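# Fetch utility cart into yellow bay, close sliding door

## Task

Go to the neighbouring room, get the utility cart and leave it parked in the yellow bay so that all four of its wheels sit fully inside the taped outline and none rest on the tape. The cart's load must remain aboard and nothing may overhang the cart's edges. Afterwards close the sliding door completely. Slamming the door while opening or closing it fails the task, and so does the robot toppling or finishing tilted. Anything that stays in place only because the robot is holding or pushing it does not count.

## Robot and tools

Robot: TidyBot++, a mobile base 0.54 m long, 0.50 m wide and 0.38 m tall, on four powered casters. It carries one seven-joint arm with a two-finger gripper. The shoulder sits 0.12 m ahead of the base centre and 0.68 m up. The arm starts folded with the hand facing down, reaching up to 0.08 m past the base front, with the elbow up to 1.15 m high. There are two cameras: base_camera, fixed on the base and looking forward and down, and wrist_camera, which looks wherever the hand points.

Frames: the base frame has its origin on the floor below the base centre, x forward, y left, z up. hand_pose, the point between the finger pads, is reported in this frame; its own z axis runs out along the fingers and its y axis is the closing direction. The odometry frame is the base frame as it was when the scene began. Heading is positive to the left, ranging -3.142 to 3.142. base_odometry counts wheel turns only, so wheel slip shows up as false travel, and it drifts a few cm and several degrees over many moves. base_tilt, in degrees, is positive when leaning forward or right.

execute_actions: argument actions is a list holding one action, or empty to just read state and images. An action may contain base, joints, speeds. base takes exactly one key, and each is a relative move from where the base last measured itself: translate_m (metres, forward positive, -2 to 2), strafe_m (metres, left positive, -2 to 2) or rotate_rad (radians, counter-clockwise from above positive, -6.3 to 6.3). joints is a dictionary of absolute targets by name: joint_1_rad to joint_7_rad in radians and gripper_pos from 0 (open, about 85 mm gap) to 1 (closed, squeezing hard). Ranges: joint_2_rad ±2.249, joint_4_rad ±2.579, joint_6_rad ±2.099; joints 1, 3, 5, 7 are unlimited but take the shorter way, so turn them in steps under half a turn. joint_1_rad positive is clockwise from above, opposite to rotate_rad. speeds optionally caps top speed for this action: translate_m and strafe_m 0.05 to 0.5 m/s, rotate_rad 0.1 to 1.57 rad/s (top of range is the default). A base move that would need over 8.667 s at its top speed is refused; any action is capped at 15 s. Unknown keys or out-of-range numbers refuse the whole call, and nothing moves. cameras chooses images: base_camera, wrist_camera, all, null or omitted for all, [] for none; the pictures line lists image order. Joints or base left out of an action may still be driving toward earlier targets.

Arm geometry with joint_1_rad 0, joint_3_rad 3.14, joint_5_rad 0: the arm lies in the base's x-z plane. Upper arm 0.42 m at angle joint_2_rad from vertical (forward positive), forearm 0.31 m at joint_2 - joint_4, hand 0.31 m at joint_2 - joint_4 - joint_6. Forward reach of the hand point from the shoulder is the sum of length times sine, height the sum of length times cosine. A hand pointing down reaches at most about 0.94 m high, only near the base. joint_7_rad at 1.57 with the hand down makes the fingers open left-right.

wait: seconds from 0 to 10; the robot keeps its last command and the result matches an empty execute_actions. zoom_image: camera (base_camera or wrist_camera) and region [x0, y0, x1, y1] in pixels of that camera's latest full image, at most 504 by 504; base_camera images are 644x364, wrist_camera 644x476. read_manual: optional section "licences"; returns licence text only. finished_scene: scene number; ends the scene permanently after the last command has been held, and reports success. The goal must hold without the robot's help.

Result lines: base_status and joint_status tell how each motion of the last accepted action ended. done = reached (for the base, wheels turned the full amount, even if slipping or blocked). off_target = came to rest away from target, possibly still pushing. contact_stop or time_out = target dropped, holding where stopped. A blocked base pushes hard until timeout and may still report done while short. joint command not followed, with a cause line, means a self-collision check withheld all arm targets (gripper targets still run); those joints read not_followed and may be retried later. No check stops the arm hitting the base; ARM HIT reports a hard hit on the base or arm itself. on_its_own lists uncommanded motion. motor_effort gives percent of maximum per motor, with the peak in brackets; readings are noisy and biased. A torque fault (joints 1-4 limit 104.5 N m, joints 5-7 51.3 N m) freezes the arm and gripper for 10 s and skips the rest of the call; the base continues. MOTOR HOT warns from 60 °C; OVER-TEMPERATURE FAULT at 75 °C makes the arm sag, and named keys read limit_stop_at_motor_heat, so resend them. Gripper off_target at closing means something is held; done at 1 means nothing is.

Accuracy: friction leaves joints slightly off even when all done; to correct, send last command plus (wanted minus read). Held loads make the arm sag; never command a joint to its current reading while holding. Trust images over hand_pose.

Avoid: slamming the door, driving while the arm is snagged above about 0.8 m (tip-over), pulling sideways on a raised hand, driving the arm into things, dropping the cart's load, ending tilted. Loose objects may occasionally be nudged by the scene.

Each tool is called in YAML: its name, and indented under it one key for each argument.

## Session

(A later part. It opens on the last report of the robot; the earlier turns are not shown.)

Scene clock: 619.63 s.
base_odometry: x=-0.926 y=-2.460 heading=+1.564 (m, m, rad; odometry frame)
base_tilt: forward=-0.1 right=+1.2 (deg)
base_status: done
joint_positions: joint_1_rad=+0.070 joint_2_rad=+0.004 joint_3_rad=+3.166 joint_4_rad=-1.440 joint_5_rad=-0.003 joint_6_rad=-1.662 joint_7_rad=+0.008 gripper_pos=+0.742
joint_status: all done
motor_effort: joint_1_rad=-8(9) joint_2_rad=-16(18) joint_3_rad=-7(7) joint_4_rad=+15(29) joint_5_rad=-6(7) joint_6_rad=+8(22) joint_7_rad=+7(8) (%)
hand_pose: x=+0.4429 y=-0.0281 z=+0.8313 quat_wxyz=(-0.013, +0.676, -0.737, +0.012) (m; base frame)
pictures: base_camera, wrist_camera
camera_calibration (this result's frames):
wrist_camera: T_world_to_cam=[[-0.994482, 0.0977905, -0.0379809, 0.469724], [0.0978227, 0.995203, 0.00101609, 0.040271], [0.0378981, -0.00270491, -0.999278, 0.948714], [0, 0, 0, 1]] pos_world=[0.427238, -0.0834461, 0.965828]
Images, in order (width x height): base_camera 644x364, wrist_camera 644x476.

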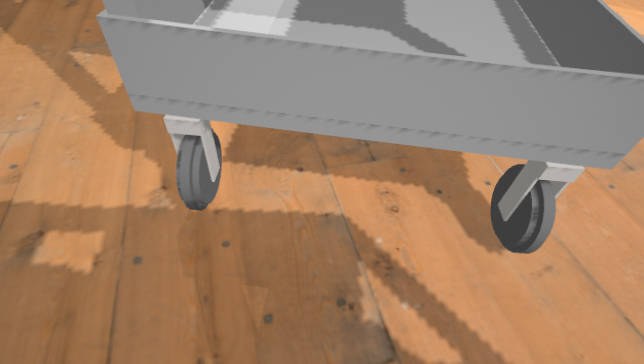

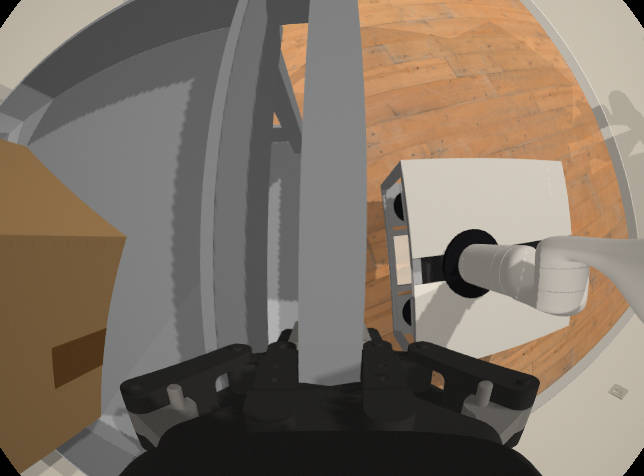

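execute_actions:
  actions:
    - {"base": {"translate_m": 0.5}, "joints": {"joint_1_rad": 0.3, "joint_7_rad": 0.37}, "speeds": {"translate_m": 0.3}}

Scene clock: 637.70 s.
base_odometry: x=-0.923 y=-1.959 heading=+1.564 (m, m, rad; odometry frame)
base_tilt: forward=-0.2 right=+1.4 (deg)
base_status: done
joint_positions: joint_1_rad=+0.332 joint_2_rad=+0.006 joint_3_rad=+3.167 joint_4_rad=-1.438 joint_5_rad=+0.009 joint_6_rad=-1.654 joint_7_rad=+0.334 gripper_pos=+0.742
joint_status: all done
motor_effort: joint_1_rad=-7(9) joint_2_rad=-17(18) joint_3_rad=-7(7) joint_4_rad=+13(27) joint_5_rad=-5(8) joint_6_rad=+5(21) joint_7_rad=+9(9) (%)
hand_pose: x=+0.4259 y=-0.1160 z=+0.8314 quat_wxyz=(-0.005, +0.699, -0.715, +0.022) (m; base frame)
pictures: base_camera, wrist_camera
camera_calibration (this result's frames):
wrist_camera: T_world_to_cam=[[-0.998568, 0.0352575, -0.0402385, 0.457791], [0.0362891, 0.999024, -0.0252017, 0.177936], [0.0393106, -0.0266259, -0.998872, 0.945502], [0, 0, 0, 1]] pos_world=[0.41351, -0.168728, 0.967341]
Images, in order (width x height): base_camera 644x364, wrist_camera 644x476.

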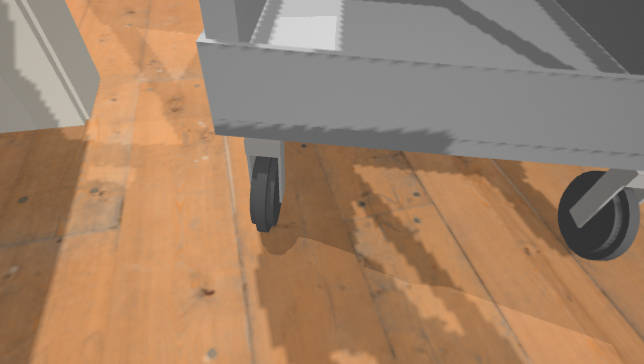

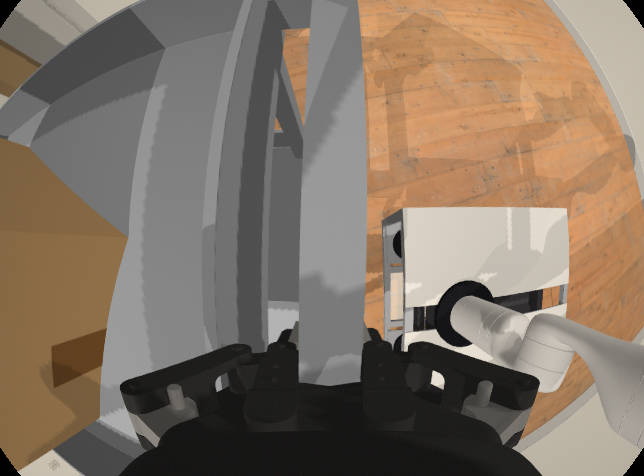

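execute_actions:
  actions:
    - {"base": {"strafe_m": -0.055}, "joints": {"joint_1_rad": 0.32, "joint_7_rad": 0.45}, "speeds": {"strafe_m": 0.15}}
  cameras: ["wrist_camera"]

Scene clock: 654.83 s.
base_odometry: x=-0.868 y=-1.959 heading=+1.564 (m, m, rad; odometry frame)
base_tilt: forward=-0.1 right=+1.3 (deg)
base_status: done
joint_positions: joint_1_rad=+0.333 joint_2_rad=+0.001 joint_3_rad=+3.156 joint_4_rad=-1.443 joint_5_rad=+0.009 joint_6_rad=-1.655 joint_7_rad=+0.394 gripper_pos=+0.742
joint_status: all done
motor_effort: joint_1_rad=-2(7) joint_2_rad=-16(17) joint_3_rad=-2(7) joint_4_rad=+14(18) joint_5_rad=-3(6) joint_6_rad=+4(15) joint_7_rad=+4(11) (%)
hand_pose: x=+0.4247 y=-0.1124 z=+0.8314 quat_wxyz=(-0.004, +0.723, -0.691, +0.022) (m; base frame)
pictures: wrist_camera
camera_calibration (this result's frames):
wrist_camera: T_world_to_cam=[[-0.998677, -0.0342622, -0.0383479, 0.447132], [-0.0332355, 0.99908, -0.0270966, 0.205404], [0.039241, -0.0257863, -0.998897, 0.94579], [0, 0, 0, 1]] pos_world=[0.416254, -0.165507, 0.967459]
Images, in order (width x height): wrist_camera 644x476.

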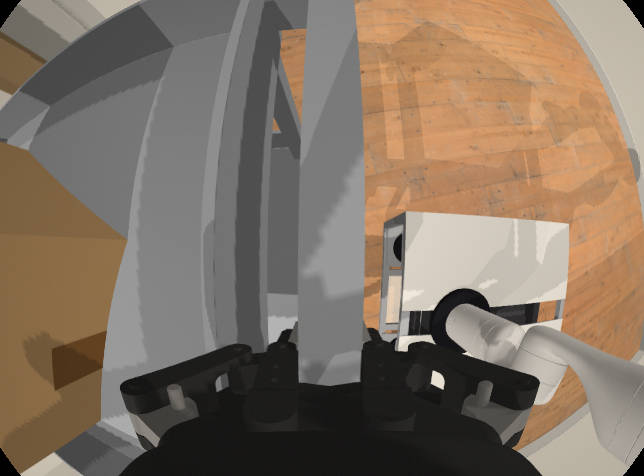

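execute_actions:
  actions:
    - {"base": {"translate_m": 0.62}, "joints": {"joint_7_rad": 0.47}, "speeds": {"translate_m": 0.35}}

Scene clock: 673.90 s.
base_odometry: x=-0.863 y=-1.339 heading=+1.564 (m, m, rad; odometry frame)
base_tilt: forward=-0.2 right=+1.3 (deg)
base_status: done
joint_positions: joint_1_rad=+0.351 joint_2_rad=+0.005 joint_3_rad=+3.167 joint_4_rad=-1.440 joint_5_rad=+0.017 joint_6_rad=-1.649 joint_7_rad=+0.430 gripper_pos=+0.742
joint_status: all done
motor_effort: joint_1_rad=-6(8) joint_2_rad=-17(18) joint_3_rad=-6(7) joint_4_rad=+14(27) joint_5_rad=-7(9) joint_6_rad=+6(21) joint_7_rad=+6(7) (%)
hand_pose: x=+0.4237 y=-0.1246 z=+0.8314 quat_wxyz=(-0.001, +0.725, -0.688, +0.026) (m; base frame)
pictures: base_camera, wrist_camera
camera_calibration (this result's frames):
wrist_camera: T_world_to_cam=[[-0.998404, -0.0405802, -0.0392826, 0.445584], [-0.0390968, 0.998519, -0.0378223, 0.228973], [0.0407593, -0.0362261, -0.998512, 0.943246], [0, 0, 0, 1]] pos_world=[0.415378, -0.176382, 0.968006]
Images, in order (width x height): base_camera 644x364, wrist_camera 644x476.

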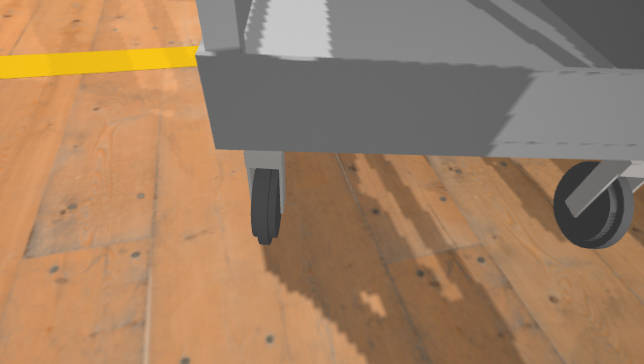

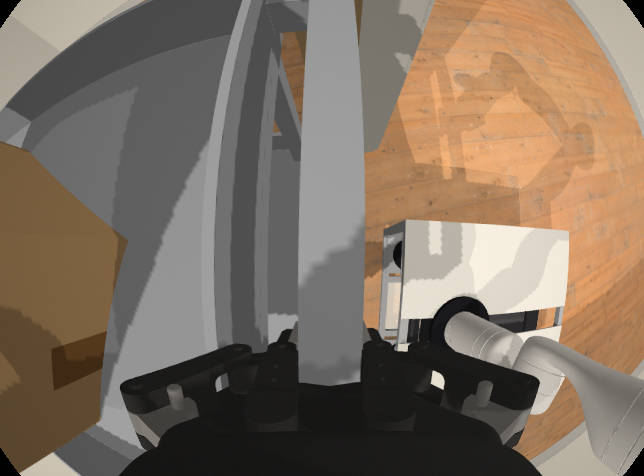

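execute_actions:
  actions:
    - {"base": {"translate_m": 0.13}, "speeds": {"translate_m": 0.3}}

Scene clock: 726.27 s.
base_odometry: x=-0.862 y=-1.209 heading=+1.563 (m, m, rad; odometry frame)
base_tilt: forward=-0.1 right=+1.3 (deg)
base_status: done
joint_positions: joint_1_rad=+0.344 joint_2_rad=+0.018 joint_3_rad=+3.163 joint_4_rad=-1.426 joint_5_rad=+0.026 joint_6_rad=-1.634 joint_7_rad=+0.431 gripper_pos=+0.742
joint_status: not commanded
motor_effort: joint_1_rad=-4(9) joint_2_rad=-18(22) joint_3_rad=-4(8) joint_4_rad=+13(26) joint_5_rad=-5(9) joint_6_rad=+5(19) joint_7_rad=+6(9) (%)
hand_pose: x=+0.4336 y=-0.1276 z=+0.8315 quat_wxyz=(+0.000, +0.728, -0.684, +0.034) (m; base frame)
pictures: base_camera, wrist_camera
camera_calibration (this result's frames):
wrist_camera: T_world_to_cam=[[-0.997467, -0.0516805, -0.048884, 0.461556], [-0.049151, 0.997457, -0.0516027, 0.248017], [0.0514265, -0.0490693, -0.997471, 0.935735], [0, 0, 0, 1]] pos_world=[0.424455, -0.177617, 0.968729]
Images, in order (width x height): base_camera 644x364, wrist_camera 644x476.

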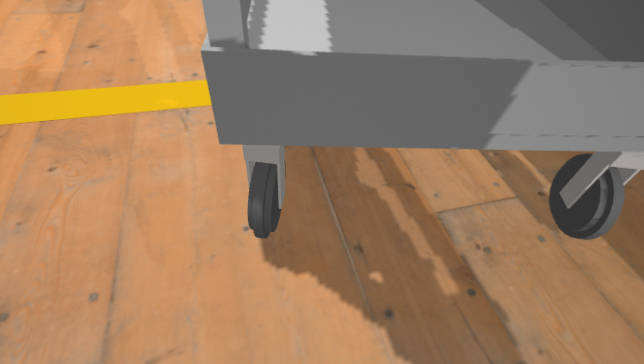

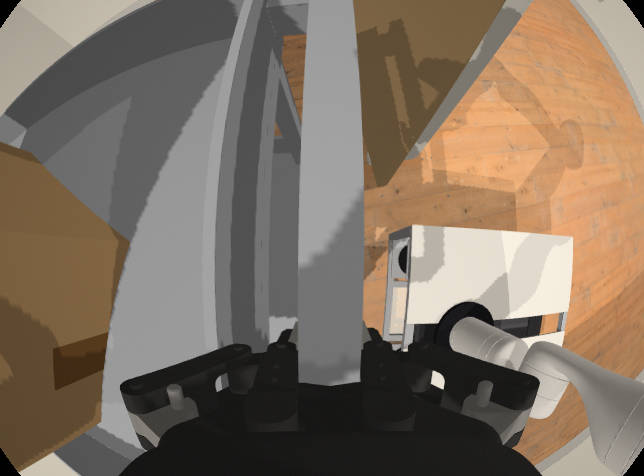

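execute_actions:
  actions:
    - {"base": {"strafe_m": -0.09}, "joints": {"joint_1_rad": 0.66, "joint_7_rad": 1.07}, "speeds": {"strafe_m": 0.15}}

Scene clock: 735.63 s.
base_odometry: x=-0.772 y=-1.209 heading=+1.564 (m, m, rad; odometry frame)
base_tilt: forward=-0.1 right=+1.3 (deg)
base_status: done
joint_positions: joint_1_rad=+0.660 joint_2_rad=+0.010 joint_3_rad=+3.147 joint_4_rad=-1.435 joint_5_rad=+0.011 joint_6_rad=-1.609 joint_7_rad=+1.024 gripper_pos=+0.742
joint_status: all done
motor_effort: joint_1_rad=-1(5) joint_2_rad=-17(21) joint_3_rad=-1(3) joint_4_rad=+13(17) joint_5_rad=-1(6) joint_6_rad=+0(12) joint_7_rad=+3(8) (%)
hand_pose: x=+0.3878 y=-0.2137 z=+0.8318 quat_wxyz=(+0.008, +0.821, -0.570, +0.043) (m; base frame)
pictures: base_camera, wrist_camera
camera_calibration (this result's frames):
wrist_camera: T_world_to_cam=[[-0.939796, -0.339508, -0.0389609, 0.319287], [-0.335608, 0.938418, -0.0820871, 0.455458], [0.0644309, -0.0640696, -0.995863, 0.924574], [0, 0, 0, 1]] pos_world=[0.393348, -0.259773, 0.970576]
Images, in order (width x height): base_camera 644x364, wrist_camera 644x476.

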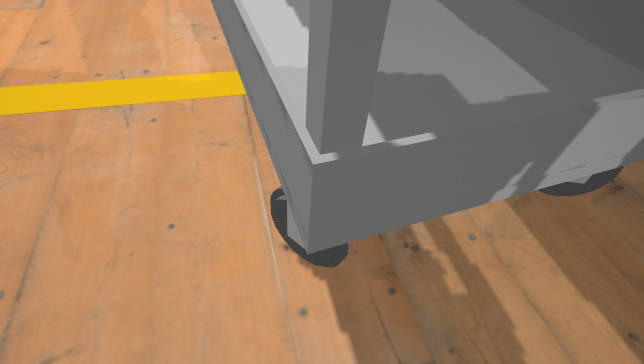

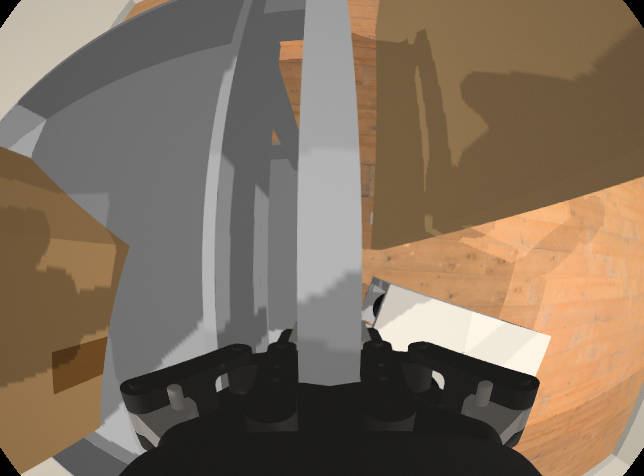

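execute_actions:
  actions:
    - {"base": {"translate_m": 0.22}, "joints": {"joint_1_rad": 0.51, "joint_2_rad": 0.2, "joint_4_rad": -1.215, "joint_6_rad": -1.635, "joint_7_rad": 1.1}, "speeds": {"translate_m": 0.22}}

Scene clock: 787.07 s.
base_odometry: x=-0.770 y=-0.989 heading=+1.564 (m, m, rad; odometry frame)
base_tilt: forward=+0.0 right=+1.2 (deg)
base_status: done
joint_positions: joint_1_rad=+0.501 joint_2_rad=+0.216 joint_3_rad=+3.141 joint_4_rad=-1.198 joint_5_rad=+0.027 joint_6_rad=-1.616 joint_7_rad=+1.099 gripper_pos=+0.742
joint_status: all done
motor_effort: joint_1_rad=+0(14) joint_2_rad=-25(29) joint_3_rad=-1(11) joint_4_rad=+15(31) joint_5_rad=-4(12) joint_6_rad=-1(20) joint_7_rad=+2(6) (%)
hand_pose: x=+0.4977 y=-0.2149 z=+0.8329 quat_wxyz=(+0.014, +0.882, -0.468, +0.056) (m; base frame)
pictures: base_camera, wrist_camera
camera_calibration (this result's frames):
wrist_camera: T_world_to_cam=[[-0.832926, -0.55252, -0.0309, 0.316521], [-0.546274, 0.829865, -0.113617, 0.601362], [0.0884184, -0.0777545, -0.993044, 0.901255], [0, 0, 0, 1]] pos_world=[0.51246, -0.254088, 0.973092]
Images, in order (width x height): base_camera 644x364, wrist_camera 644x476.

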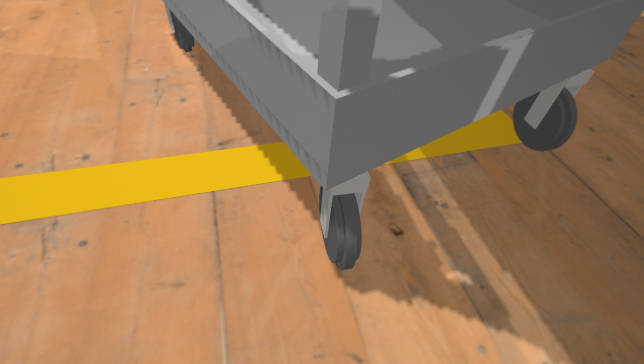

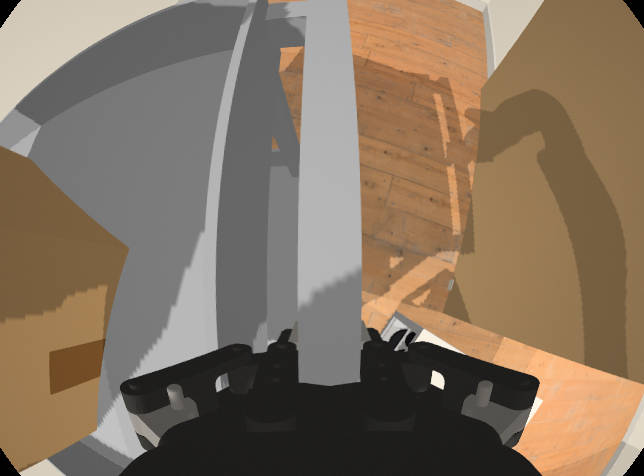

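zoom_image:
  camera: "base_camera"
  region: [444, 20, 644, 180]

Region (444, 20, 644, 180) of base_camera's 644x364 image, scaled by 2.520; it fills the top 403 rows of this view, and the rest is white.

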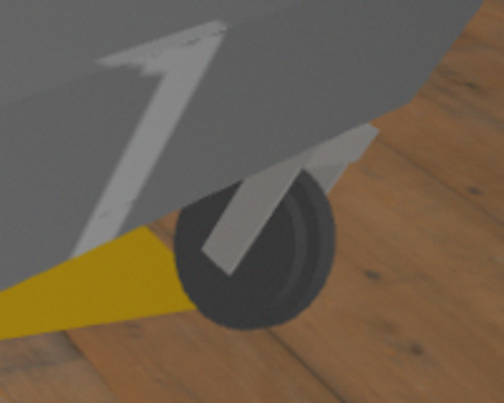

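execute_actions:
  actions:
    - {"base": {"translate_m": 0.25}, "joints": {"joint_1_rad": 0.09, "joint_7_rad": 0.65}, "speeds": {"translate_m": 0.3}}

Scene clock: 819.33 s.
base_odometry: x=-0.768 y=-0.738 heading=+1.563 (m, m, rad; odometry frame)
base_tilt: forward=-0.1 right=+1.3 (deg)
base_status: done
joint_positions: joint_1_rad=+0.078 joint_2_rad=+0.214 joint_3_rad=+3.132 joint_4_rad=-1.197 joint_5_rad=+0.021 joint_6_rad=-1.607 joint_7_rad=+0.626 gripper_pos=+0.742
joint_status: all done
motor_effort: joint_1_rad=+1(18) joint_2_rad=-24(34) joint_3_rad=+0(12) joint_4_rad=+16(29) joint_5_rad=-4(14) joint_6_rad=+3(16) joint_7_rad=+0(14) (%)
hand_pose: x=+0.5556 y=-0.0353 z=+0.8342 quat_wxyz=(-0.018, +0.872, -0.485, +0.060) (m; base frame)
pictures: base_camera, wrist_camera
camera_calibration (this result's frames):
wrist_camera: T_world_to_cam=[[-0.850037, -0.518636, -0.0919419, 0.525671], [-0.511782, 0.854526, -0.0886855, 0.445036], [0.124562, -0.0283317, -0.991807, 0.892001], [0, 0, 0, 1]] pos_world=[0.563492, -0.082391, 0.972493]
Images, in order (width x height): base_camera 644x364, wrist_camera 644x476.

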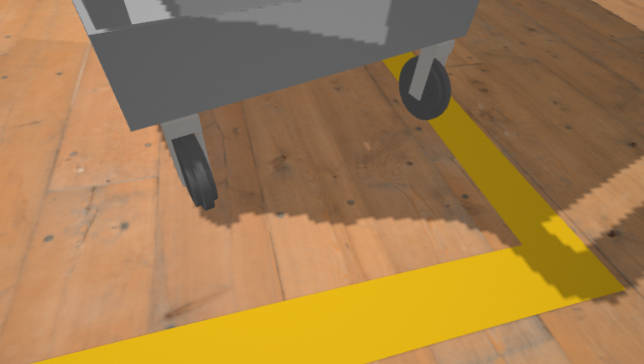

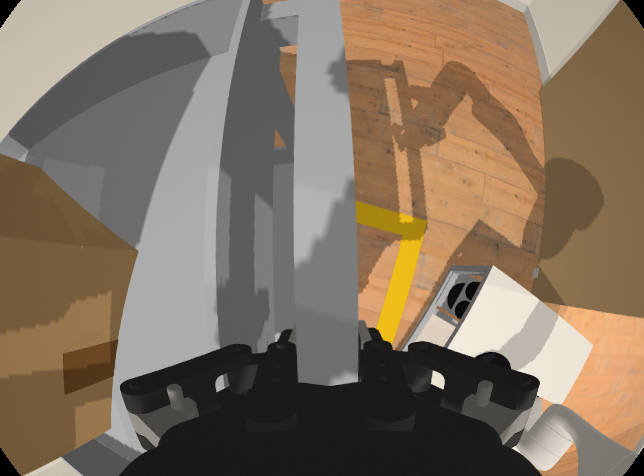

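execute_actions:
  actions:
    - {"base": {"strafe_m": 0.2}, "joints": {"joint_7_rad": 0.3}, "speeds": {"strafe_m": 0.25}}

Scene clock: 826.47 s.
base_odometry: x=-0.968 y=-0.737 heading=+1.563 (m, m, rad; odometry frame)
base_tilt: forward=-0.2 right=+1.3 (deg)
base_status: done
joint_positions: joint_1_rad=+0.096 joint_2_rad=+0.201 joint_3_rad=+3.146 joint_4_rad=-1.212 joint_5_rad=+0.044 joint_6_rad=-1.646 joint_7_rad=+0.308 gripper_pos=+0.742
joint_status: all done
motor_effort: joint_1_rad=-2(5) joint_2_rad=-25(25) joint_3_rad=-3(4) joint_4_rad=+16(20) joint_5_rad=-3(13) joint_6_rad=+0(9) joint_7_rad=+3(18) (%)
hand_pose: x=+0.5356 y=-0.0543 z=+0.8336 quat_wxyz=(-0.004, +0.774, -0.631, +0.047) (m; base frame)
pictures: base_camera, wrist_camera
camera_calibration (this result's frames):
wrist_camera: T_world_to_cam=[[-0.979286, -0.190834, -0.0676828, 0.565536], [-0.186233, 0.980091, -0.068838, 0.266825], [0.079472, -0.0548073, -0.995329, 0.919003], [0, 0, 0, 1]] pos_world=[0.530478, -0.103221, 0.971356]
Images, in order (width x height): base_camera 644x364, wrist_camera 644x476.

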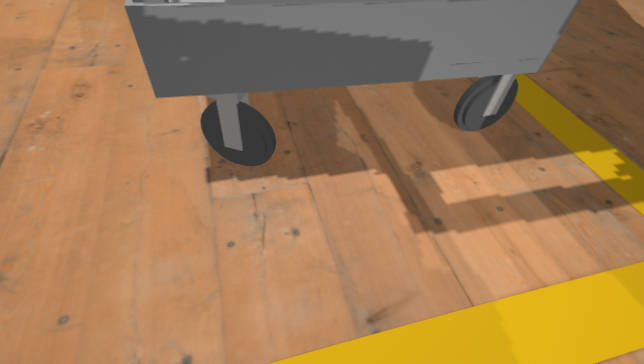

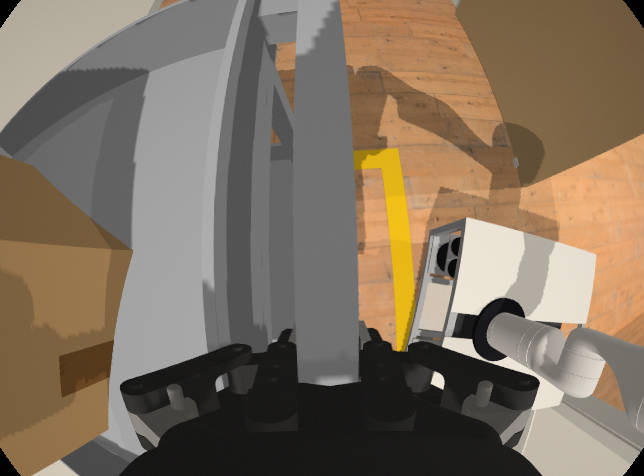

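execute_actions:
  actions:
    - {"base": {"translate_m": 0.1}, "joints": {"joint_7_rad": 0.35}, "speeds": {"translate_m": 0.25}}
  cameras: []

execute_actions:
  actions:
    - {"joints": {"gripper_pos": 0.5}}

Scene clock: 893.63 s.
base_odometry: x=-0.968 y=-0.636 heading=+1.564 (m, m, rad; odometry frame)
base_tilt: forward=-0.1 right=+1.2 (deg)
base_status: done
joint_positions: joint_1_rad=+0.096 joint_2_rad=+0.204 joint_3_rad=+3.145 joint_4_rad=-1.208 joint_5_rad=+0.029 joint_6_rad=-1.663 joint_7_rad=+0.324 gripper_pos=+0.742
joint_status: all done
motor_effort: joint_1_rad=-1(6) joint_2_rad=-24(26) joint_3_rad=-1(5) joint_4_rad=+15(27) joint_5_rad=-2(6) joint_6_rad=+4(18) joint_7_rad=+3(4) (%)
hand_pose: x=+0.5327 y=-0.0488 z=+0.8331 quat_wxyz=(-0.006, +0.780, -0.625, +0.036) (m; base frame)
pictures: none
No camera images: the call's "cameras" was empty. Leave "cameras" out to get every camera's image.

Scene clock: 894.47 s.
base_odometry: x=-0.968 y=-0.637 heading=+1.564 (m, m, rad; odometry frame)
base_tilt: forward=-0.2 right=+1.2 (deg)
base_status: not commanded
joint_positions: joint_1_rad=+0.096 joint_2_rad=+0.197 joint_3_rad=+3.145 joint_4_rad=-1.219 joint_5_rad=+0.029 joint_6_rad=-1.664 joint_7_rad=+0.324 gripper_pos=+0.500
joint_status: all done
motor_effort: joint_1_rad=+0(3) joint_2_rad=-22(25) joint_3_rad=-1(3) joint_4_rad=+18(21) joint_5_rad=-1(4) joint_6_rad=+3(12) joint_7_rad=+1(4) (%)
hand_pose: x=+0.5283 y=-0.0483 z=+0.8326 quat_wxyz=(-0.005, +0.780, -0.624, +0.034) (m; base frame)
pictures: base_camera, wrist_camera
camera_calibration (this result's frames):
wrist_camera: T_world_to_cam=[[-0.976709, -0.208183, -0.051953, 0.544167], [-0.205716, 0.977381, -0.0490605, 0.253224], [0.0609914, -0.0372303, -0.997444, 0.931291], [0, 0, 0, 1]] pos_world=[0.526785, -0.099538, 0.969605]
Images, in order (width x height): base_camera 644x364, wrist_camera 644x476.

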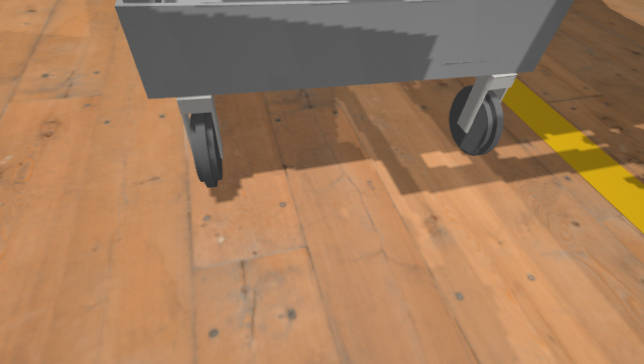

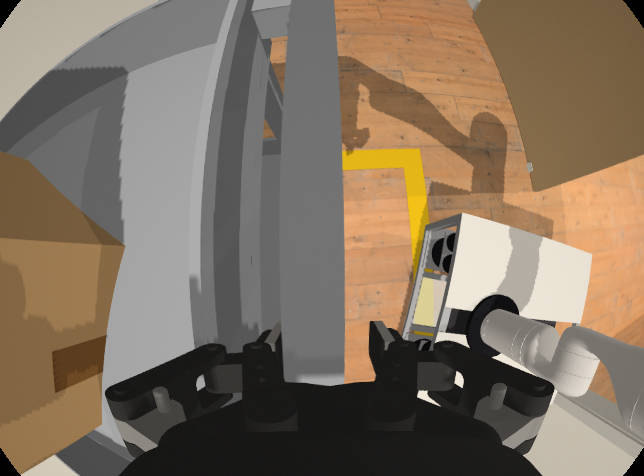

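execute_actions:
  actions: []

Scene clock: 907.83 s.
base_odometry: x=-0.968 y=-0.637 heading=+1.564 (m, m, rad; odometry frame)
base_tilt: forward=-0.1 right=+1.3 (deg)
base_status: not commanded
joint_positions: joint_1_rad=+0.096 joint_2_rad=+0.197 joint_3_rad=+3.145 joint_4_rad=-1.219 joint_5_rad=+0.029 joint_6_rad=-1.664 joint_7_rad=+0.324 gripper_pos=+0.500
joint_status: all done
motor_effort: joint_1_rad=-1(3) joint_2_rad=-21(25) joint_3_rad=-1(3) joint_4_rad=+18(21) joint_5_rad=-1(4) joint_6_rad=+3(12) joint_7_rad=+0(4) (%)
hand_pose: x=+0.5283 y=-0.0483 z=+0.8326 quat_wxyz=(-0.005, +0.780, -0.624, +0.034) (m; base frame)
pictures: base_camera, wrist_camera
camera_calibration (this result's frames):
wrist_camera: T_world_to_cam=[[-0.976709, -0.208183, -0.0519531, 0.544167], [-0.205716, 0.977381, -0.0490605, 0.253224], [0.0609915, -0.0372303, -0.997444, 0.931291], [0, 0, 0, 1]] pos_world=[0.526785, -0.0995379, 0.969605]
Images, in order (width x height): base_camera 644x364, wrist_camera 644x476.

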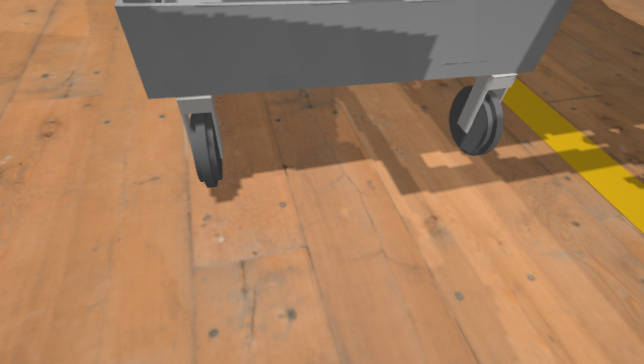

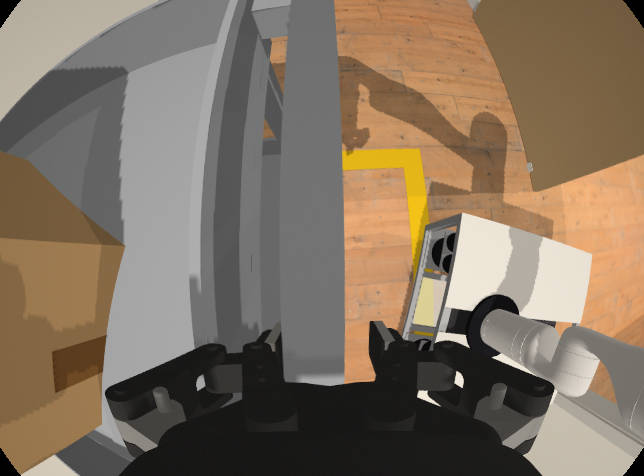

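execute_actions:
  actions:
    - {"joints":{"joint_2_rad":0.225,"joint_4_rad":-0.92,"joint_6_rad":-1.89}}

Scene clock: 924.67 s.
base_odometry: x=-0.968 y=-0.637 heading=+1.564 (m, m, rad; odometry frame)
base_tilt: forward=-0.2 right=+1.3 (deg)
base_status: not commanded
joint_positions: joint_1_rad=+0.096 joint_2_rad=+0.210 joint_3_rad=+3.145 joint_4_rad=-0.930 joint_5_rad=+0.029 joint_6_rad=-1.856 joint_7_rad=+0.324 gripper_pos=+0.500
joint_status: all done
motor_effort: joint_1_rad=+0(2) joint_2_rad=-22(25) joint_3_rad=+0(1) joint_4_rad=+16(22) joint_5_rad=+0(2) joint_6_rad=+2(7) joint_7_rad=+0(0) (%)
hand_pose: x=+0.5347 y=-0.0485 z=+0.9167 quat_wxyz=(-0.028, +0.777, -0.626, +0.069) (m; base frame)
pictures: base_camera, wrist_camera
camera_calibration (this result's frames):
wrist_camera: T_world_to_cam=[[-0.970076, -0.203786, -0.132003, 0.624761], [-0.1956, 0.978008, -0.0723972, 0.274877], [0.143853, -0.044411, -0.988602, 0.962057], [0, 0, 0, 1]] pos_world=[0.521437, -0.0987888, 1.05346]
Images, in order (width x height): base_camera 644x364, wrist_camera 644x476.

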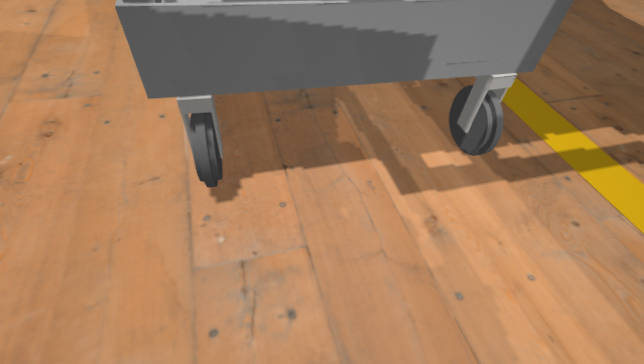

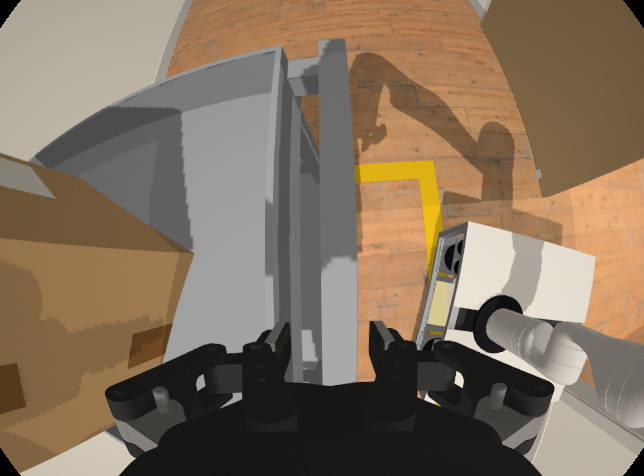

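execute_actions:
  actions:
    - {"base":{"rotate_rad":0.262},"joints":{"joint_1_rad":1.5,"joint_2_rad":-0.452,"joint_4_rad":-1.902,"joint_5_rad":0.0,"joint_6_rad":-0.09,"joint_7_rad":1.6,"gripper_pos":1.0}}

execute_actions:
  actions:
    - {"base":{"strafe_m":-0.52},"joints":{"joint_1_rad":2.42}}

Scene clock: 973.57 s.
base_odometry: x=-0.968 y=-0.637 heading=+1.825 (m, m, rad; odometry frame)
base_tilt: forward=-0.2 right=+1.2 (deg)
base_status: done
joint_positions: joint_1_rad=+1.489 joint_2_rad=-0.441 joint_3_rad=+3.137 joint_4_rad=-1.888 joint_5_rad=+0.022 joint_6_rad=-0.123 joint_7_rad=+1.572 gripper_pos=+0.999
joint_status: all done
motor_effort: joint_1_rad=+0(3) joint_2_rad=-6(23) joint_3_rad=+0(2) joint_4_rad=+23(23) joint_5_rad=+0(2) joint_6_rad=+10(9) joint_7_rad=+0(1) (%)
hand_pose: x=+0.1582 y=-0.4420 z=+1.1009 quat_wxyz=(+0.485, +0.526, -0.473, +0.514) (m; base frame)
pictures: base_camera, wrist_camera
camera_calibration (this result's frames):
wrist_camera: T_world_to_cam=[[-0.996328, -0.0847505, 0.0121815, 0.101744], [-0.0119623, -0.00309353, -0.999924, 1.15783], [0.0847817, -0.996397, 0.00206836, -0.32127], [0, 0, 0, 1]] pos_world=[0.142458, -0.307908, 1.15717]
Images, in order (width x height): base_camera 644x364, wrist_camera 644x476.

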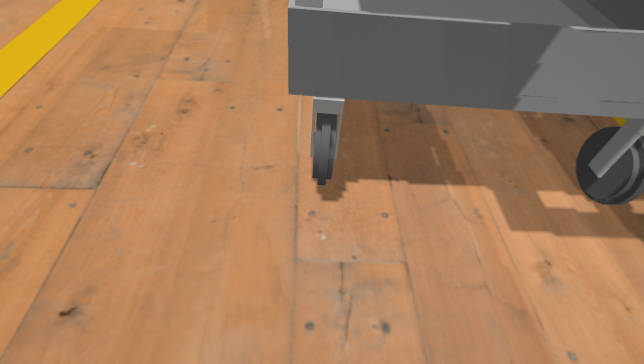

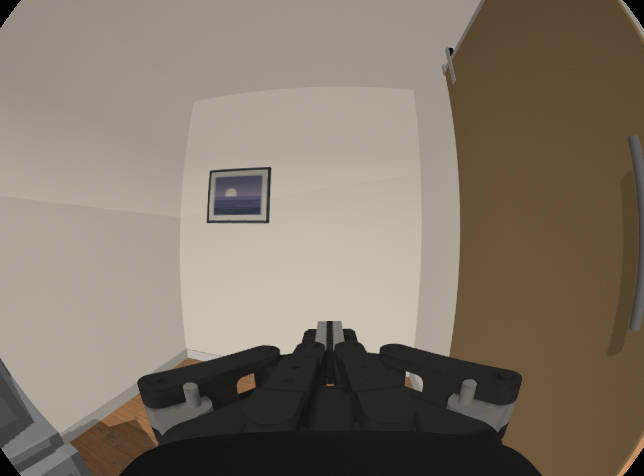

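Scene clock: 975.97 s.
base_odometry: x=-0.465 y=-0.505 heading=+1.826 (m, m, rad; odometry frame)
base_tilt: forward=-0.2 right=+1.3 (deg)
base_status: done
joint_positions: joint_1_rad=+2.408 joint_2_rad=-0.444 joint_3_rad=+3.137 joint_4_rad=-1.891 joint_5_rad=+0.022 joint_6_rad=-0.123 joint_7_rad=+1.572 gripper_pos=+0.999
joint_status: all done
motor_effort: joint_1_rad=+1(1) joint_2_rad=-6(9) joint_3_rad=+1(1) joint_4_rad=+23(24) joint_5_rad=+0(0) joint_6_rad=+10(10) joint_7_rad=+0(0) (%)
hand_pose: x=-0.2075 y=-0.2984 z=+1.1011 quat_wxyz=(+0.663, +0.262, -0.656, +0.246) (m; base frame)
pictures: base_camera, wrist_camera
camera_calibration (this result's frames):
wrist_camera: T_world_to_cam=[[-0.671843, 0.740593, 0.0121965, 0.0631229], [-0.0110843, 0.00641179, -0.999918, 1.15715], [-0.740611, -0.671923, 0.00390128, -0.223555], [0, 0, 0, 1]] pos_world=[-0.110332, -0.20438, 1.15716]
Images, in order (width x height): base_camera 644x364, wrist_camera 644x476.

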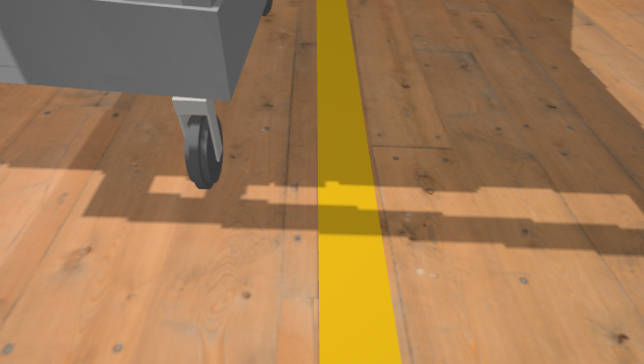

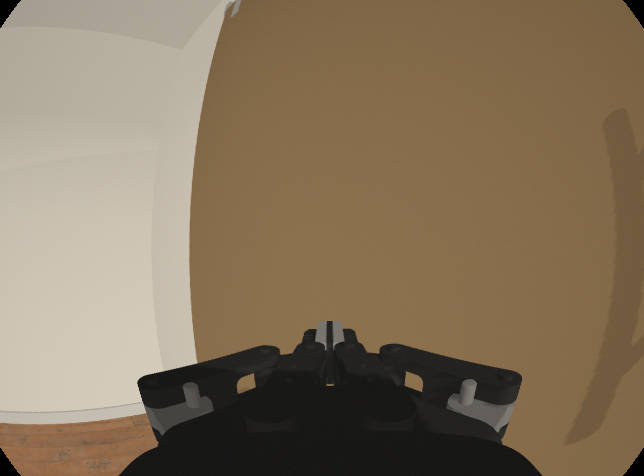

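execute_actions:
  actions:
    - {"joints":{"joint_1_rad":3.0}}
  cameras: ["wrist_camera"]

Scene clock: 997.90 s.
base_odometry: x=-0.465 y=-0.505 heading=+1.826 (m, m, rad; odometry frame)
base_tilt: forward=-0.2 right=+1.3 (deg)
base_status: not commanded
joint_positions: joint_1_rad=+2.989 joint_2_rad=-0.444 joint_3_rad=+3.137 joint_4_rad=-1.891 joint_5_rad=+0.022 joint_6_rad=-0.123 joint_7_rad=+1.572 gripper_pos=+0.999
joint_status: all done
motor_effort: joint_1_rad=+1(0) joint_2_rad=-6(6) joint_3_rad=+0(1) joint_4_rad=+23(23) joint_5_rad=-1(0) joint_6_rad=+10(10) joint_7_rad=+1(0) (%)
hand_pose: x=-0.3177 y=-0.0701 z=+1.1011 quat_wxyz=(+0.706, +0.063, -0.704, +0.046) (m; base frame)
pictures: wrist_camera
camera_calibration (this result's frames):
wrist_camera: T_world_to_cam=[[-0.154939, 0.987849, 0.0121968, 0.00161099], [-0.00574423, 0.0114449, -0.999918, 1.15652], [-0.987907, -0.154997, 0.00390117, -0.194127], [0, 0, 0, 1]] pos_world=[-0.184886, -0.0449166, 1.15716]
Images, in order (width x height): wrist_camera 644x476.

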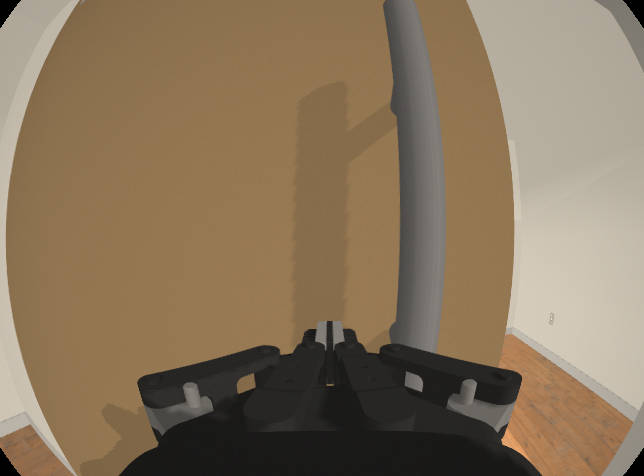

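execute_actions:
  actions:
    - {"base":{"strafe_m":0.78},"joints":{"joint_1_rad":3.2},"speeds":{"strafe_m":0.35}}

Scene clock: 1029.63 s.
base_odometry: x=-1.219 y=-0.703 heading=+1.827 (m, m, rad; odometry frame)
base_tilt: forward=-0.1 right=+1.3 (deg)
base_status: done
joint_positions: joint_1_rad=+3.207 joint_2_rad=-0.451 joint_3_rad=+3.149 joint_4_rad=-1.896 joint_5_rad=+0.015 joint_6_rad=-0.122 joint_7_rad=+1.572 gripper_pos=+0.999
joint_status: all done
motor_effort: joint_1_rad=+1(22) joint_2_rad=-5(7) joint_3_rad=+1(25) joint_4_rad=+22(24) joint_5_rad=-1(3) joint_6_rad=+10(11) joint_7_rad=+1(1) (%)
hand_pose: x=-0.3196 y=+0.0322 z=+1.1013 quat_wxyz=(+0.708, -0.022, -0.705, -0.031) (m; base frame)
pictures: base_camera, wrist_camera
camera_calibration (this result's frames):
wrist_camera: T_world_to_cam=[[0.0720574, 0.9974, 0.000444092, -0.0146457], [-0.00629624, 0.000900114, -0.99998, 1.15575], [-0.997381, 0.0720531, 0.00634473, -0.193169], [0, 0, 0, 1]] pos_world=[-0.184331, 0.0274858, 1.15696]
Images, in order (width x height): base_camera 644x364, wrist_camera 644x476.

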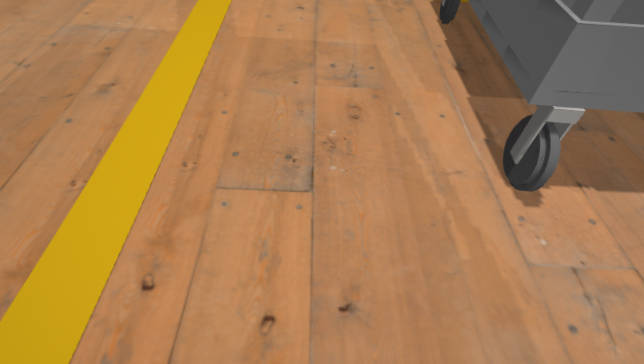

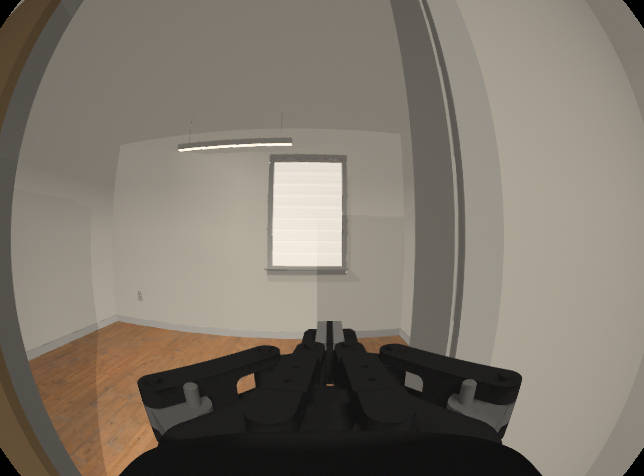

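execute_actions:
  actions:
    - {"base":{"strafe_m":-0.77},"joints":{"joint_1_rad":3.13,"joint_2_rad":-0.706,"joint_3_rad":3.13,"joint_4_rad":-1.965,"joint_6_rad":-0.345,"gripper_pos":0.0}}
  cameras: ["wrist_camera"]

Scene clock: 1055.47 s.
base_odometry: x=-0.475 y=-0.506 heading=+1.828 (m, m, rad; odometry frame)
base_tilt: forward=-0.2 right=+1.4 (deg)
base_status: done
joint_positions: joint_1_rad=+3.142 joint_2_rad=-0.706 joint_3_rad=+3.134 joint_4_rad=-1.950 joint_5_rad=+0.015 joint_6_rad=-0.310 joint_7_rad=+1.572 gripper_pos=+0.000
joint_status: all done
motor_effort: joint_1_rad=+0(2) joint_2_rad=+3(7) joint_3_rad=+1(2) joint_4_rad=+22(24) joint_5_rad=+0(0) joint_6_rad=+10(10) joint_7_rad=+0(0) (%)
hand_pose: x=-0.2170 y=-0.0039 z=+1.1077 quat_wxyz=(+0.713, +0.007, -0.701, -0.007) (m; base frame)
pictures: wrist_camera
camera_calibration (this result's frames):
wrist_camera: T_world_to_cam=[[-0.0029737, 0.999965, 0.00778794, -0.0103868], [-0.018309, 0.00773223, -0.999802, 1.16004], [-0.999828, -0.0031157, 0.0182853, -0.102372], [0, 0, 0, 1]] pos_world=[-0.0811464, 0.00109781, 1.16176]
Images, in order (width x height): wrist_camera 644x476.

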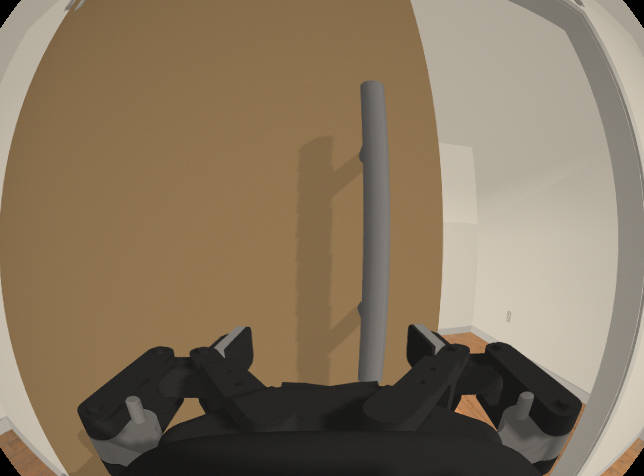

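execute_actions:
  actions:
    - {"joints":{"joint_1_rad":3.25,"joint_2_rad":-0.41,"joint_4_rad":-1.867,"joint_6_rad":-0.085}}
  cameras: ["wrist_camera"]

Scene clock: 1084.60 s.
base_odometry: x=-0.475 y=-0.506 heading=+1.828 (m, m, rad; odometry frame)
base_tilt: forward=-0.2 right=+1.4 (deg)
base_status: not commanded
joint_positions: joint_1_rad=+3.237 joint_2_rad=-0.411 joint_3_rad=+3.134 joint_4_rad=-1.882 joint_5_rad=+0.015 joint_6_rad=-0.121 joint_7_rad=+1.572 gripper_pos=+0.000
joint_status: all done
motor_effort: joint_1_rad=+0(0) joint_2_rad=-7(7) joint_3_rad=+0(1) joint_4_rad=+22(22) joint_5_rad=+0(1) joint_6_rad=+10(10) joint_7_rad=+0(0) (%)
hand_pose: x=-0.3351 y=+0.0382 z=+1.0924 quat_wxyz=(+0.699, -0.026, -0.714, -0.038) (m; base frame)
pictures: wrist_camera
camera_calibration (this result's frames):
wrist_camera: T_world_to_cam=[[0.0880199, 0.996097, 0.0065566, -0.0207256], [0.0186627, 0.00493194, -0.999814, 1.15477], [-0.995944, 0.0881259, -0.0181557, -0.182355], [0, 0, 0, 1]] pos_world=[-0.201343, 0.0310197, 1.15138]
Images, in order (width x height): wrist_camera 644x476.

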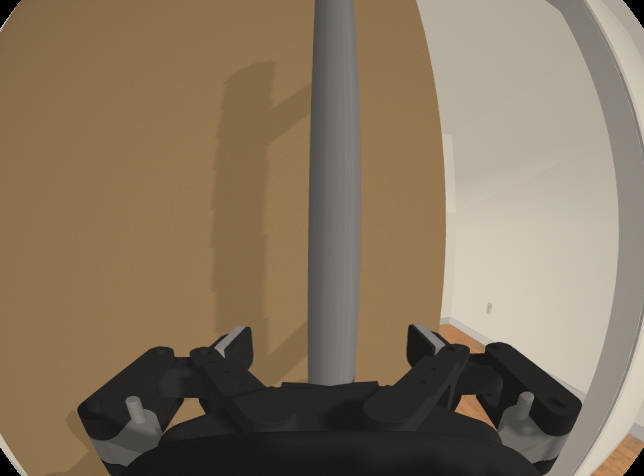

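execute_actions:
  actions:
    - {"base":{"strafe_m":0.76},"joints":{"gripper_pos":1.0},"speeds":{"strafe_m":0.38}}

Scene clock: 1094.60 s.
base_odometry: x=-1.210 y=-0.701 heading=+1.829 (m, m, rad; odometry frame)
base_tilt: forward=-0.1 right=+1.2 (deg)
base_status: done
joint_positions: joint_1_rad=+3.234 joint_2_rad=-0.436 joint_3_rad=+3.118 joint_4_rad=-1.898 joint_5_rad=-0.009 joint_6_rad=-0.118 joint_7_rad=+1.572 gripper_pos=+0.753
joint_status: gripper_pos off_target (ended at +0.753, target +1.000)
motor_effort: joint_1_rad=+1(20) joint_2_rad=-2(9) joint_3_rad=+1(24) joint_4_rad=+29(32) joint_5_rad=+0(6) joint_6_rad=+16(18) joint_7_rad=+1(4) (%)
hand_pose: x=-0.3264 y=+0.0258 z=+1.0939 quat_wxyz=(+0.703, -0.024, -0.710, -0.025) (m; base frame)
pictures: base_camera, wrist_camera
camera_calibration (this result's frames):
wrist_camera: T_world_to_cam=[[0.0680055, 0.997636, -0.00991399, 0.00222681], [0.00675961, -0.0103975, -0.999923, 1.1528], [-0.997662, 0.0679333, -0.00745071, -0.184342], [0, 0, 0, 1]] pos_world=[-0.191855, 0.0222876, 1.15136]
Images, in order (width x height): base_camera 644x364, wrist_camera 644x476.

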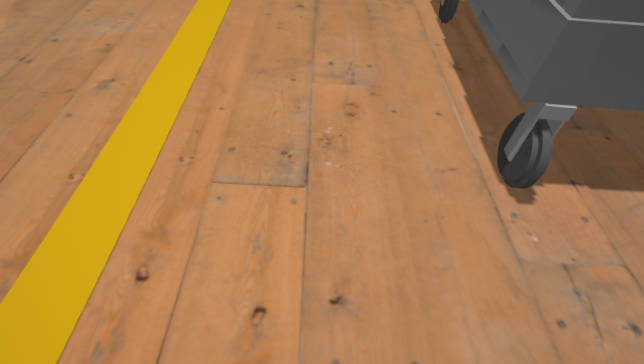

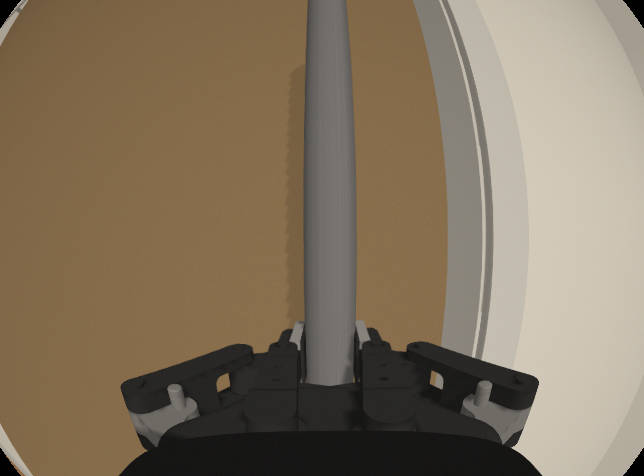

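execute_actions:
  actions:
    - {"base":{"strafe_m":0.16},"speeds":{"strafe_m":0.07}}
  cameras: ["wrist_camera"]

Scene clock: 1106.73 s.
base_odometry: x=-1.364 y=-0.742 heading=+1.830 (m, m, rad; odometry frame)
base_tilt: forward=-0.1 right=+1.3 (deg)
base_status: done
joint_positions: joint_1_rad=+3.207 joint_2_rad=-0.441 joint_3_rad=+3.084 joint_4_rad=-1.902 joint_5_rad=-0.009 joint_6_rad=-0.118 joint_7_rad=+1.572 gripper_pos=+0.753
joint_status: not commanded
motor_effort: joint_1_rad=+6(10) joint_2_rad=+2(4) joint_3_rad=+9(13) joint_4_rad=+32(33) joint_5_rad=+2(4) joint_6_rad=+18(18) joint_7_rad=+2(3) (%)
hand_pose: x=-0.3248 y=-0.0061 z=+1.0939 quat_wxyz=(+0.704, +0.002, -0.710, -0.010) (m; base frame)
pictures: wrist_camera
camera_calibration (this result's frames):
wrist_camera: T_world_to_cam=[[0.0103226, 0.999934, 0.00496584, -0.00104772], [0.00551975, 0.00490905, -0.999973, 1.15225], [-0.999931, 0.0103497, -0.00546871, -0.183884], [0, 0, 0, 1]] pos_world=[-0.190221, -0.00270563, 1.15122]
Images, in order (width x height): wrist_camera 644x476.

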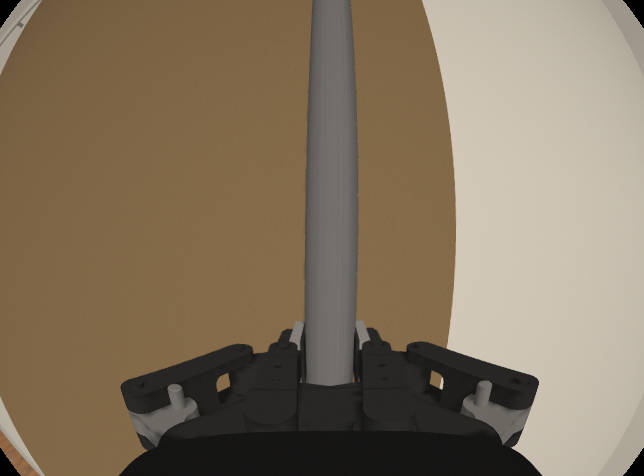

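execute_actions:
  actions:
    - {"base":{"strafe_m":0.06},"speeds":{"strafe_m":0.06}}
  cameras: ["wrist_camera"]

Scene clock: 1111.23 s.
base_odometry: x=-1.422 y=-0.757 heading=+1.831 (m, m, rad; odometry frame)
base_tilt: forward=-0.2 right=+1.2 (deg)
base_status: done
joint_positions: joint_1_rad=+3.156 joint_2_rad=-0.430 joint_3_rad=+3.022 joint_4_rad=-1.890 joint_5_rad=-0.009 joint_6_rad=-0.118 joint_7_rad=+1.572 gripper_pos=+0.753
joint_status: not commanded
motor_effort: joint_1_rad=+17(20) joint_2_rad=-4(5) joint_3_rad=+21(24) joint_4_rad=+26(32) joint_5_rad=+5(6) joint_6_rad=+12(18) joint_7_rad=+4(4) (%)
hand_pose: x=-0.3252 y=-0.0645 z=+1.0941 quat_wxyz=(+0.703, +0.048, -0.709, +0.019) (m; base frame)
pictures: wrist_camera
camera_calibration (this result's frames):
wrist_camera: T_world_to_cam=[[-0.0970063, 0.994849, 0.029429, -0.00456524], [0.00508282, 0.0300633, -0.999535, 1.15369], [-0.995271, -0.0968116, -0.00797297, -0.186299], [0, 0, 0, 1]] pos_world=[-0.191725, -0.0481779, 1.1518]
Images, in order (width x height): wrist_camera 644x476.

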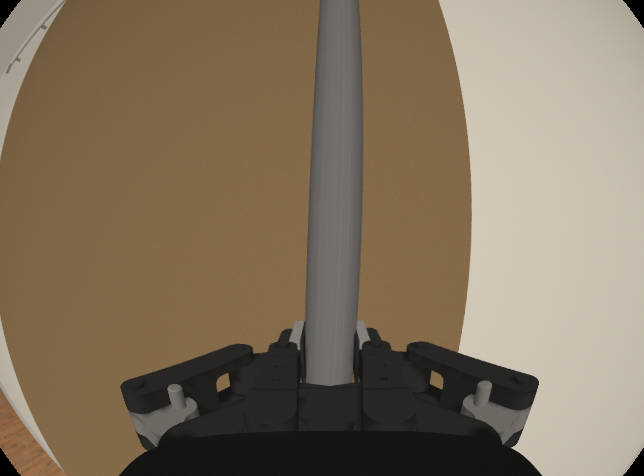

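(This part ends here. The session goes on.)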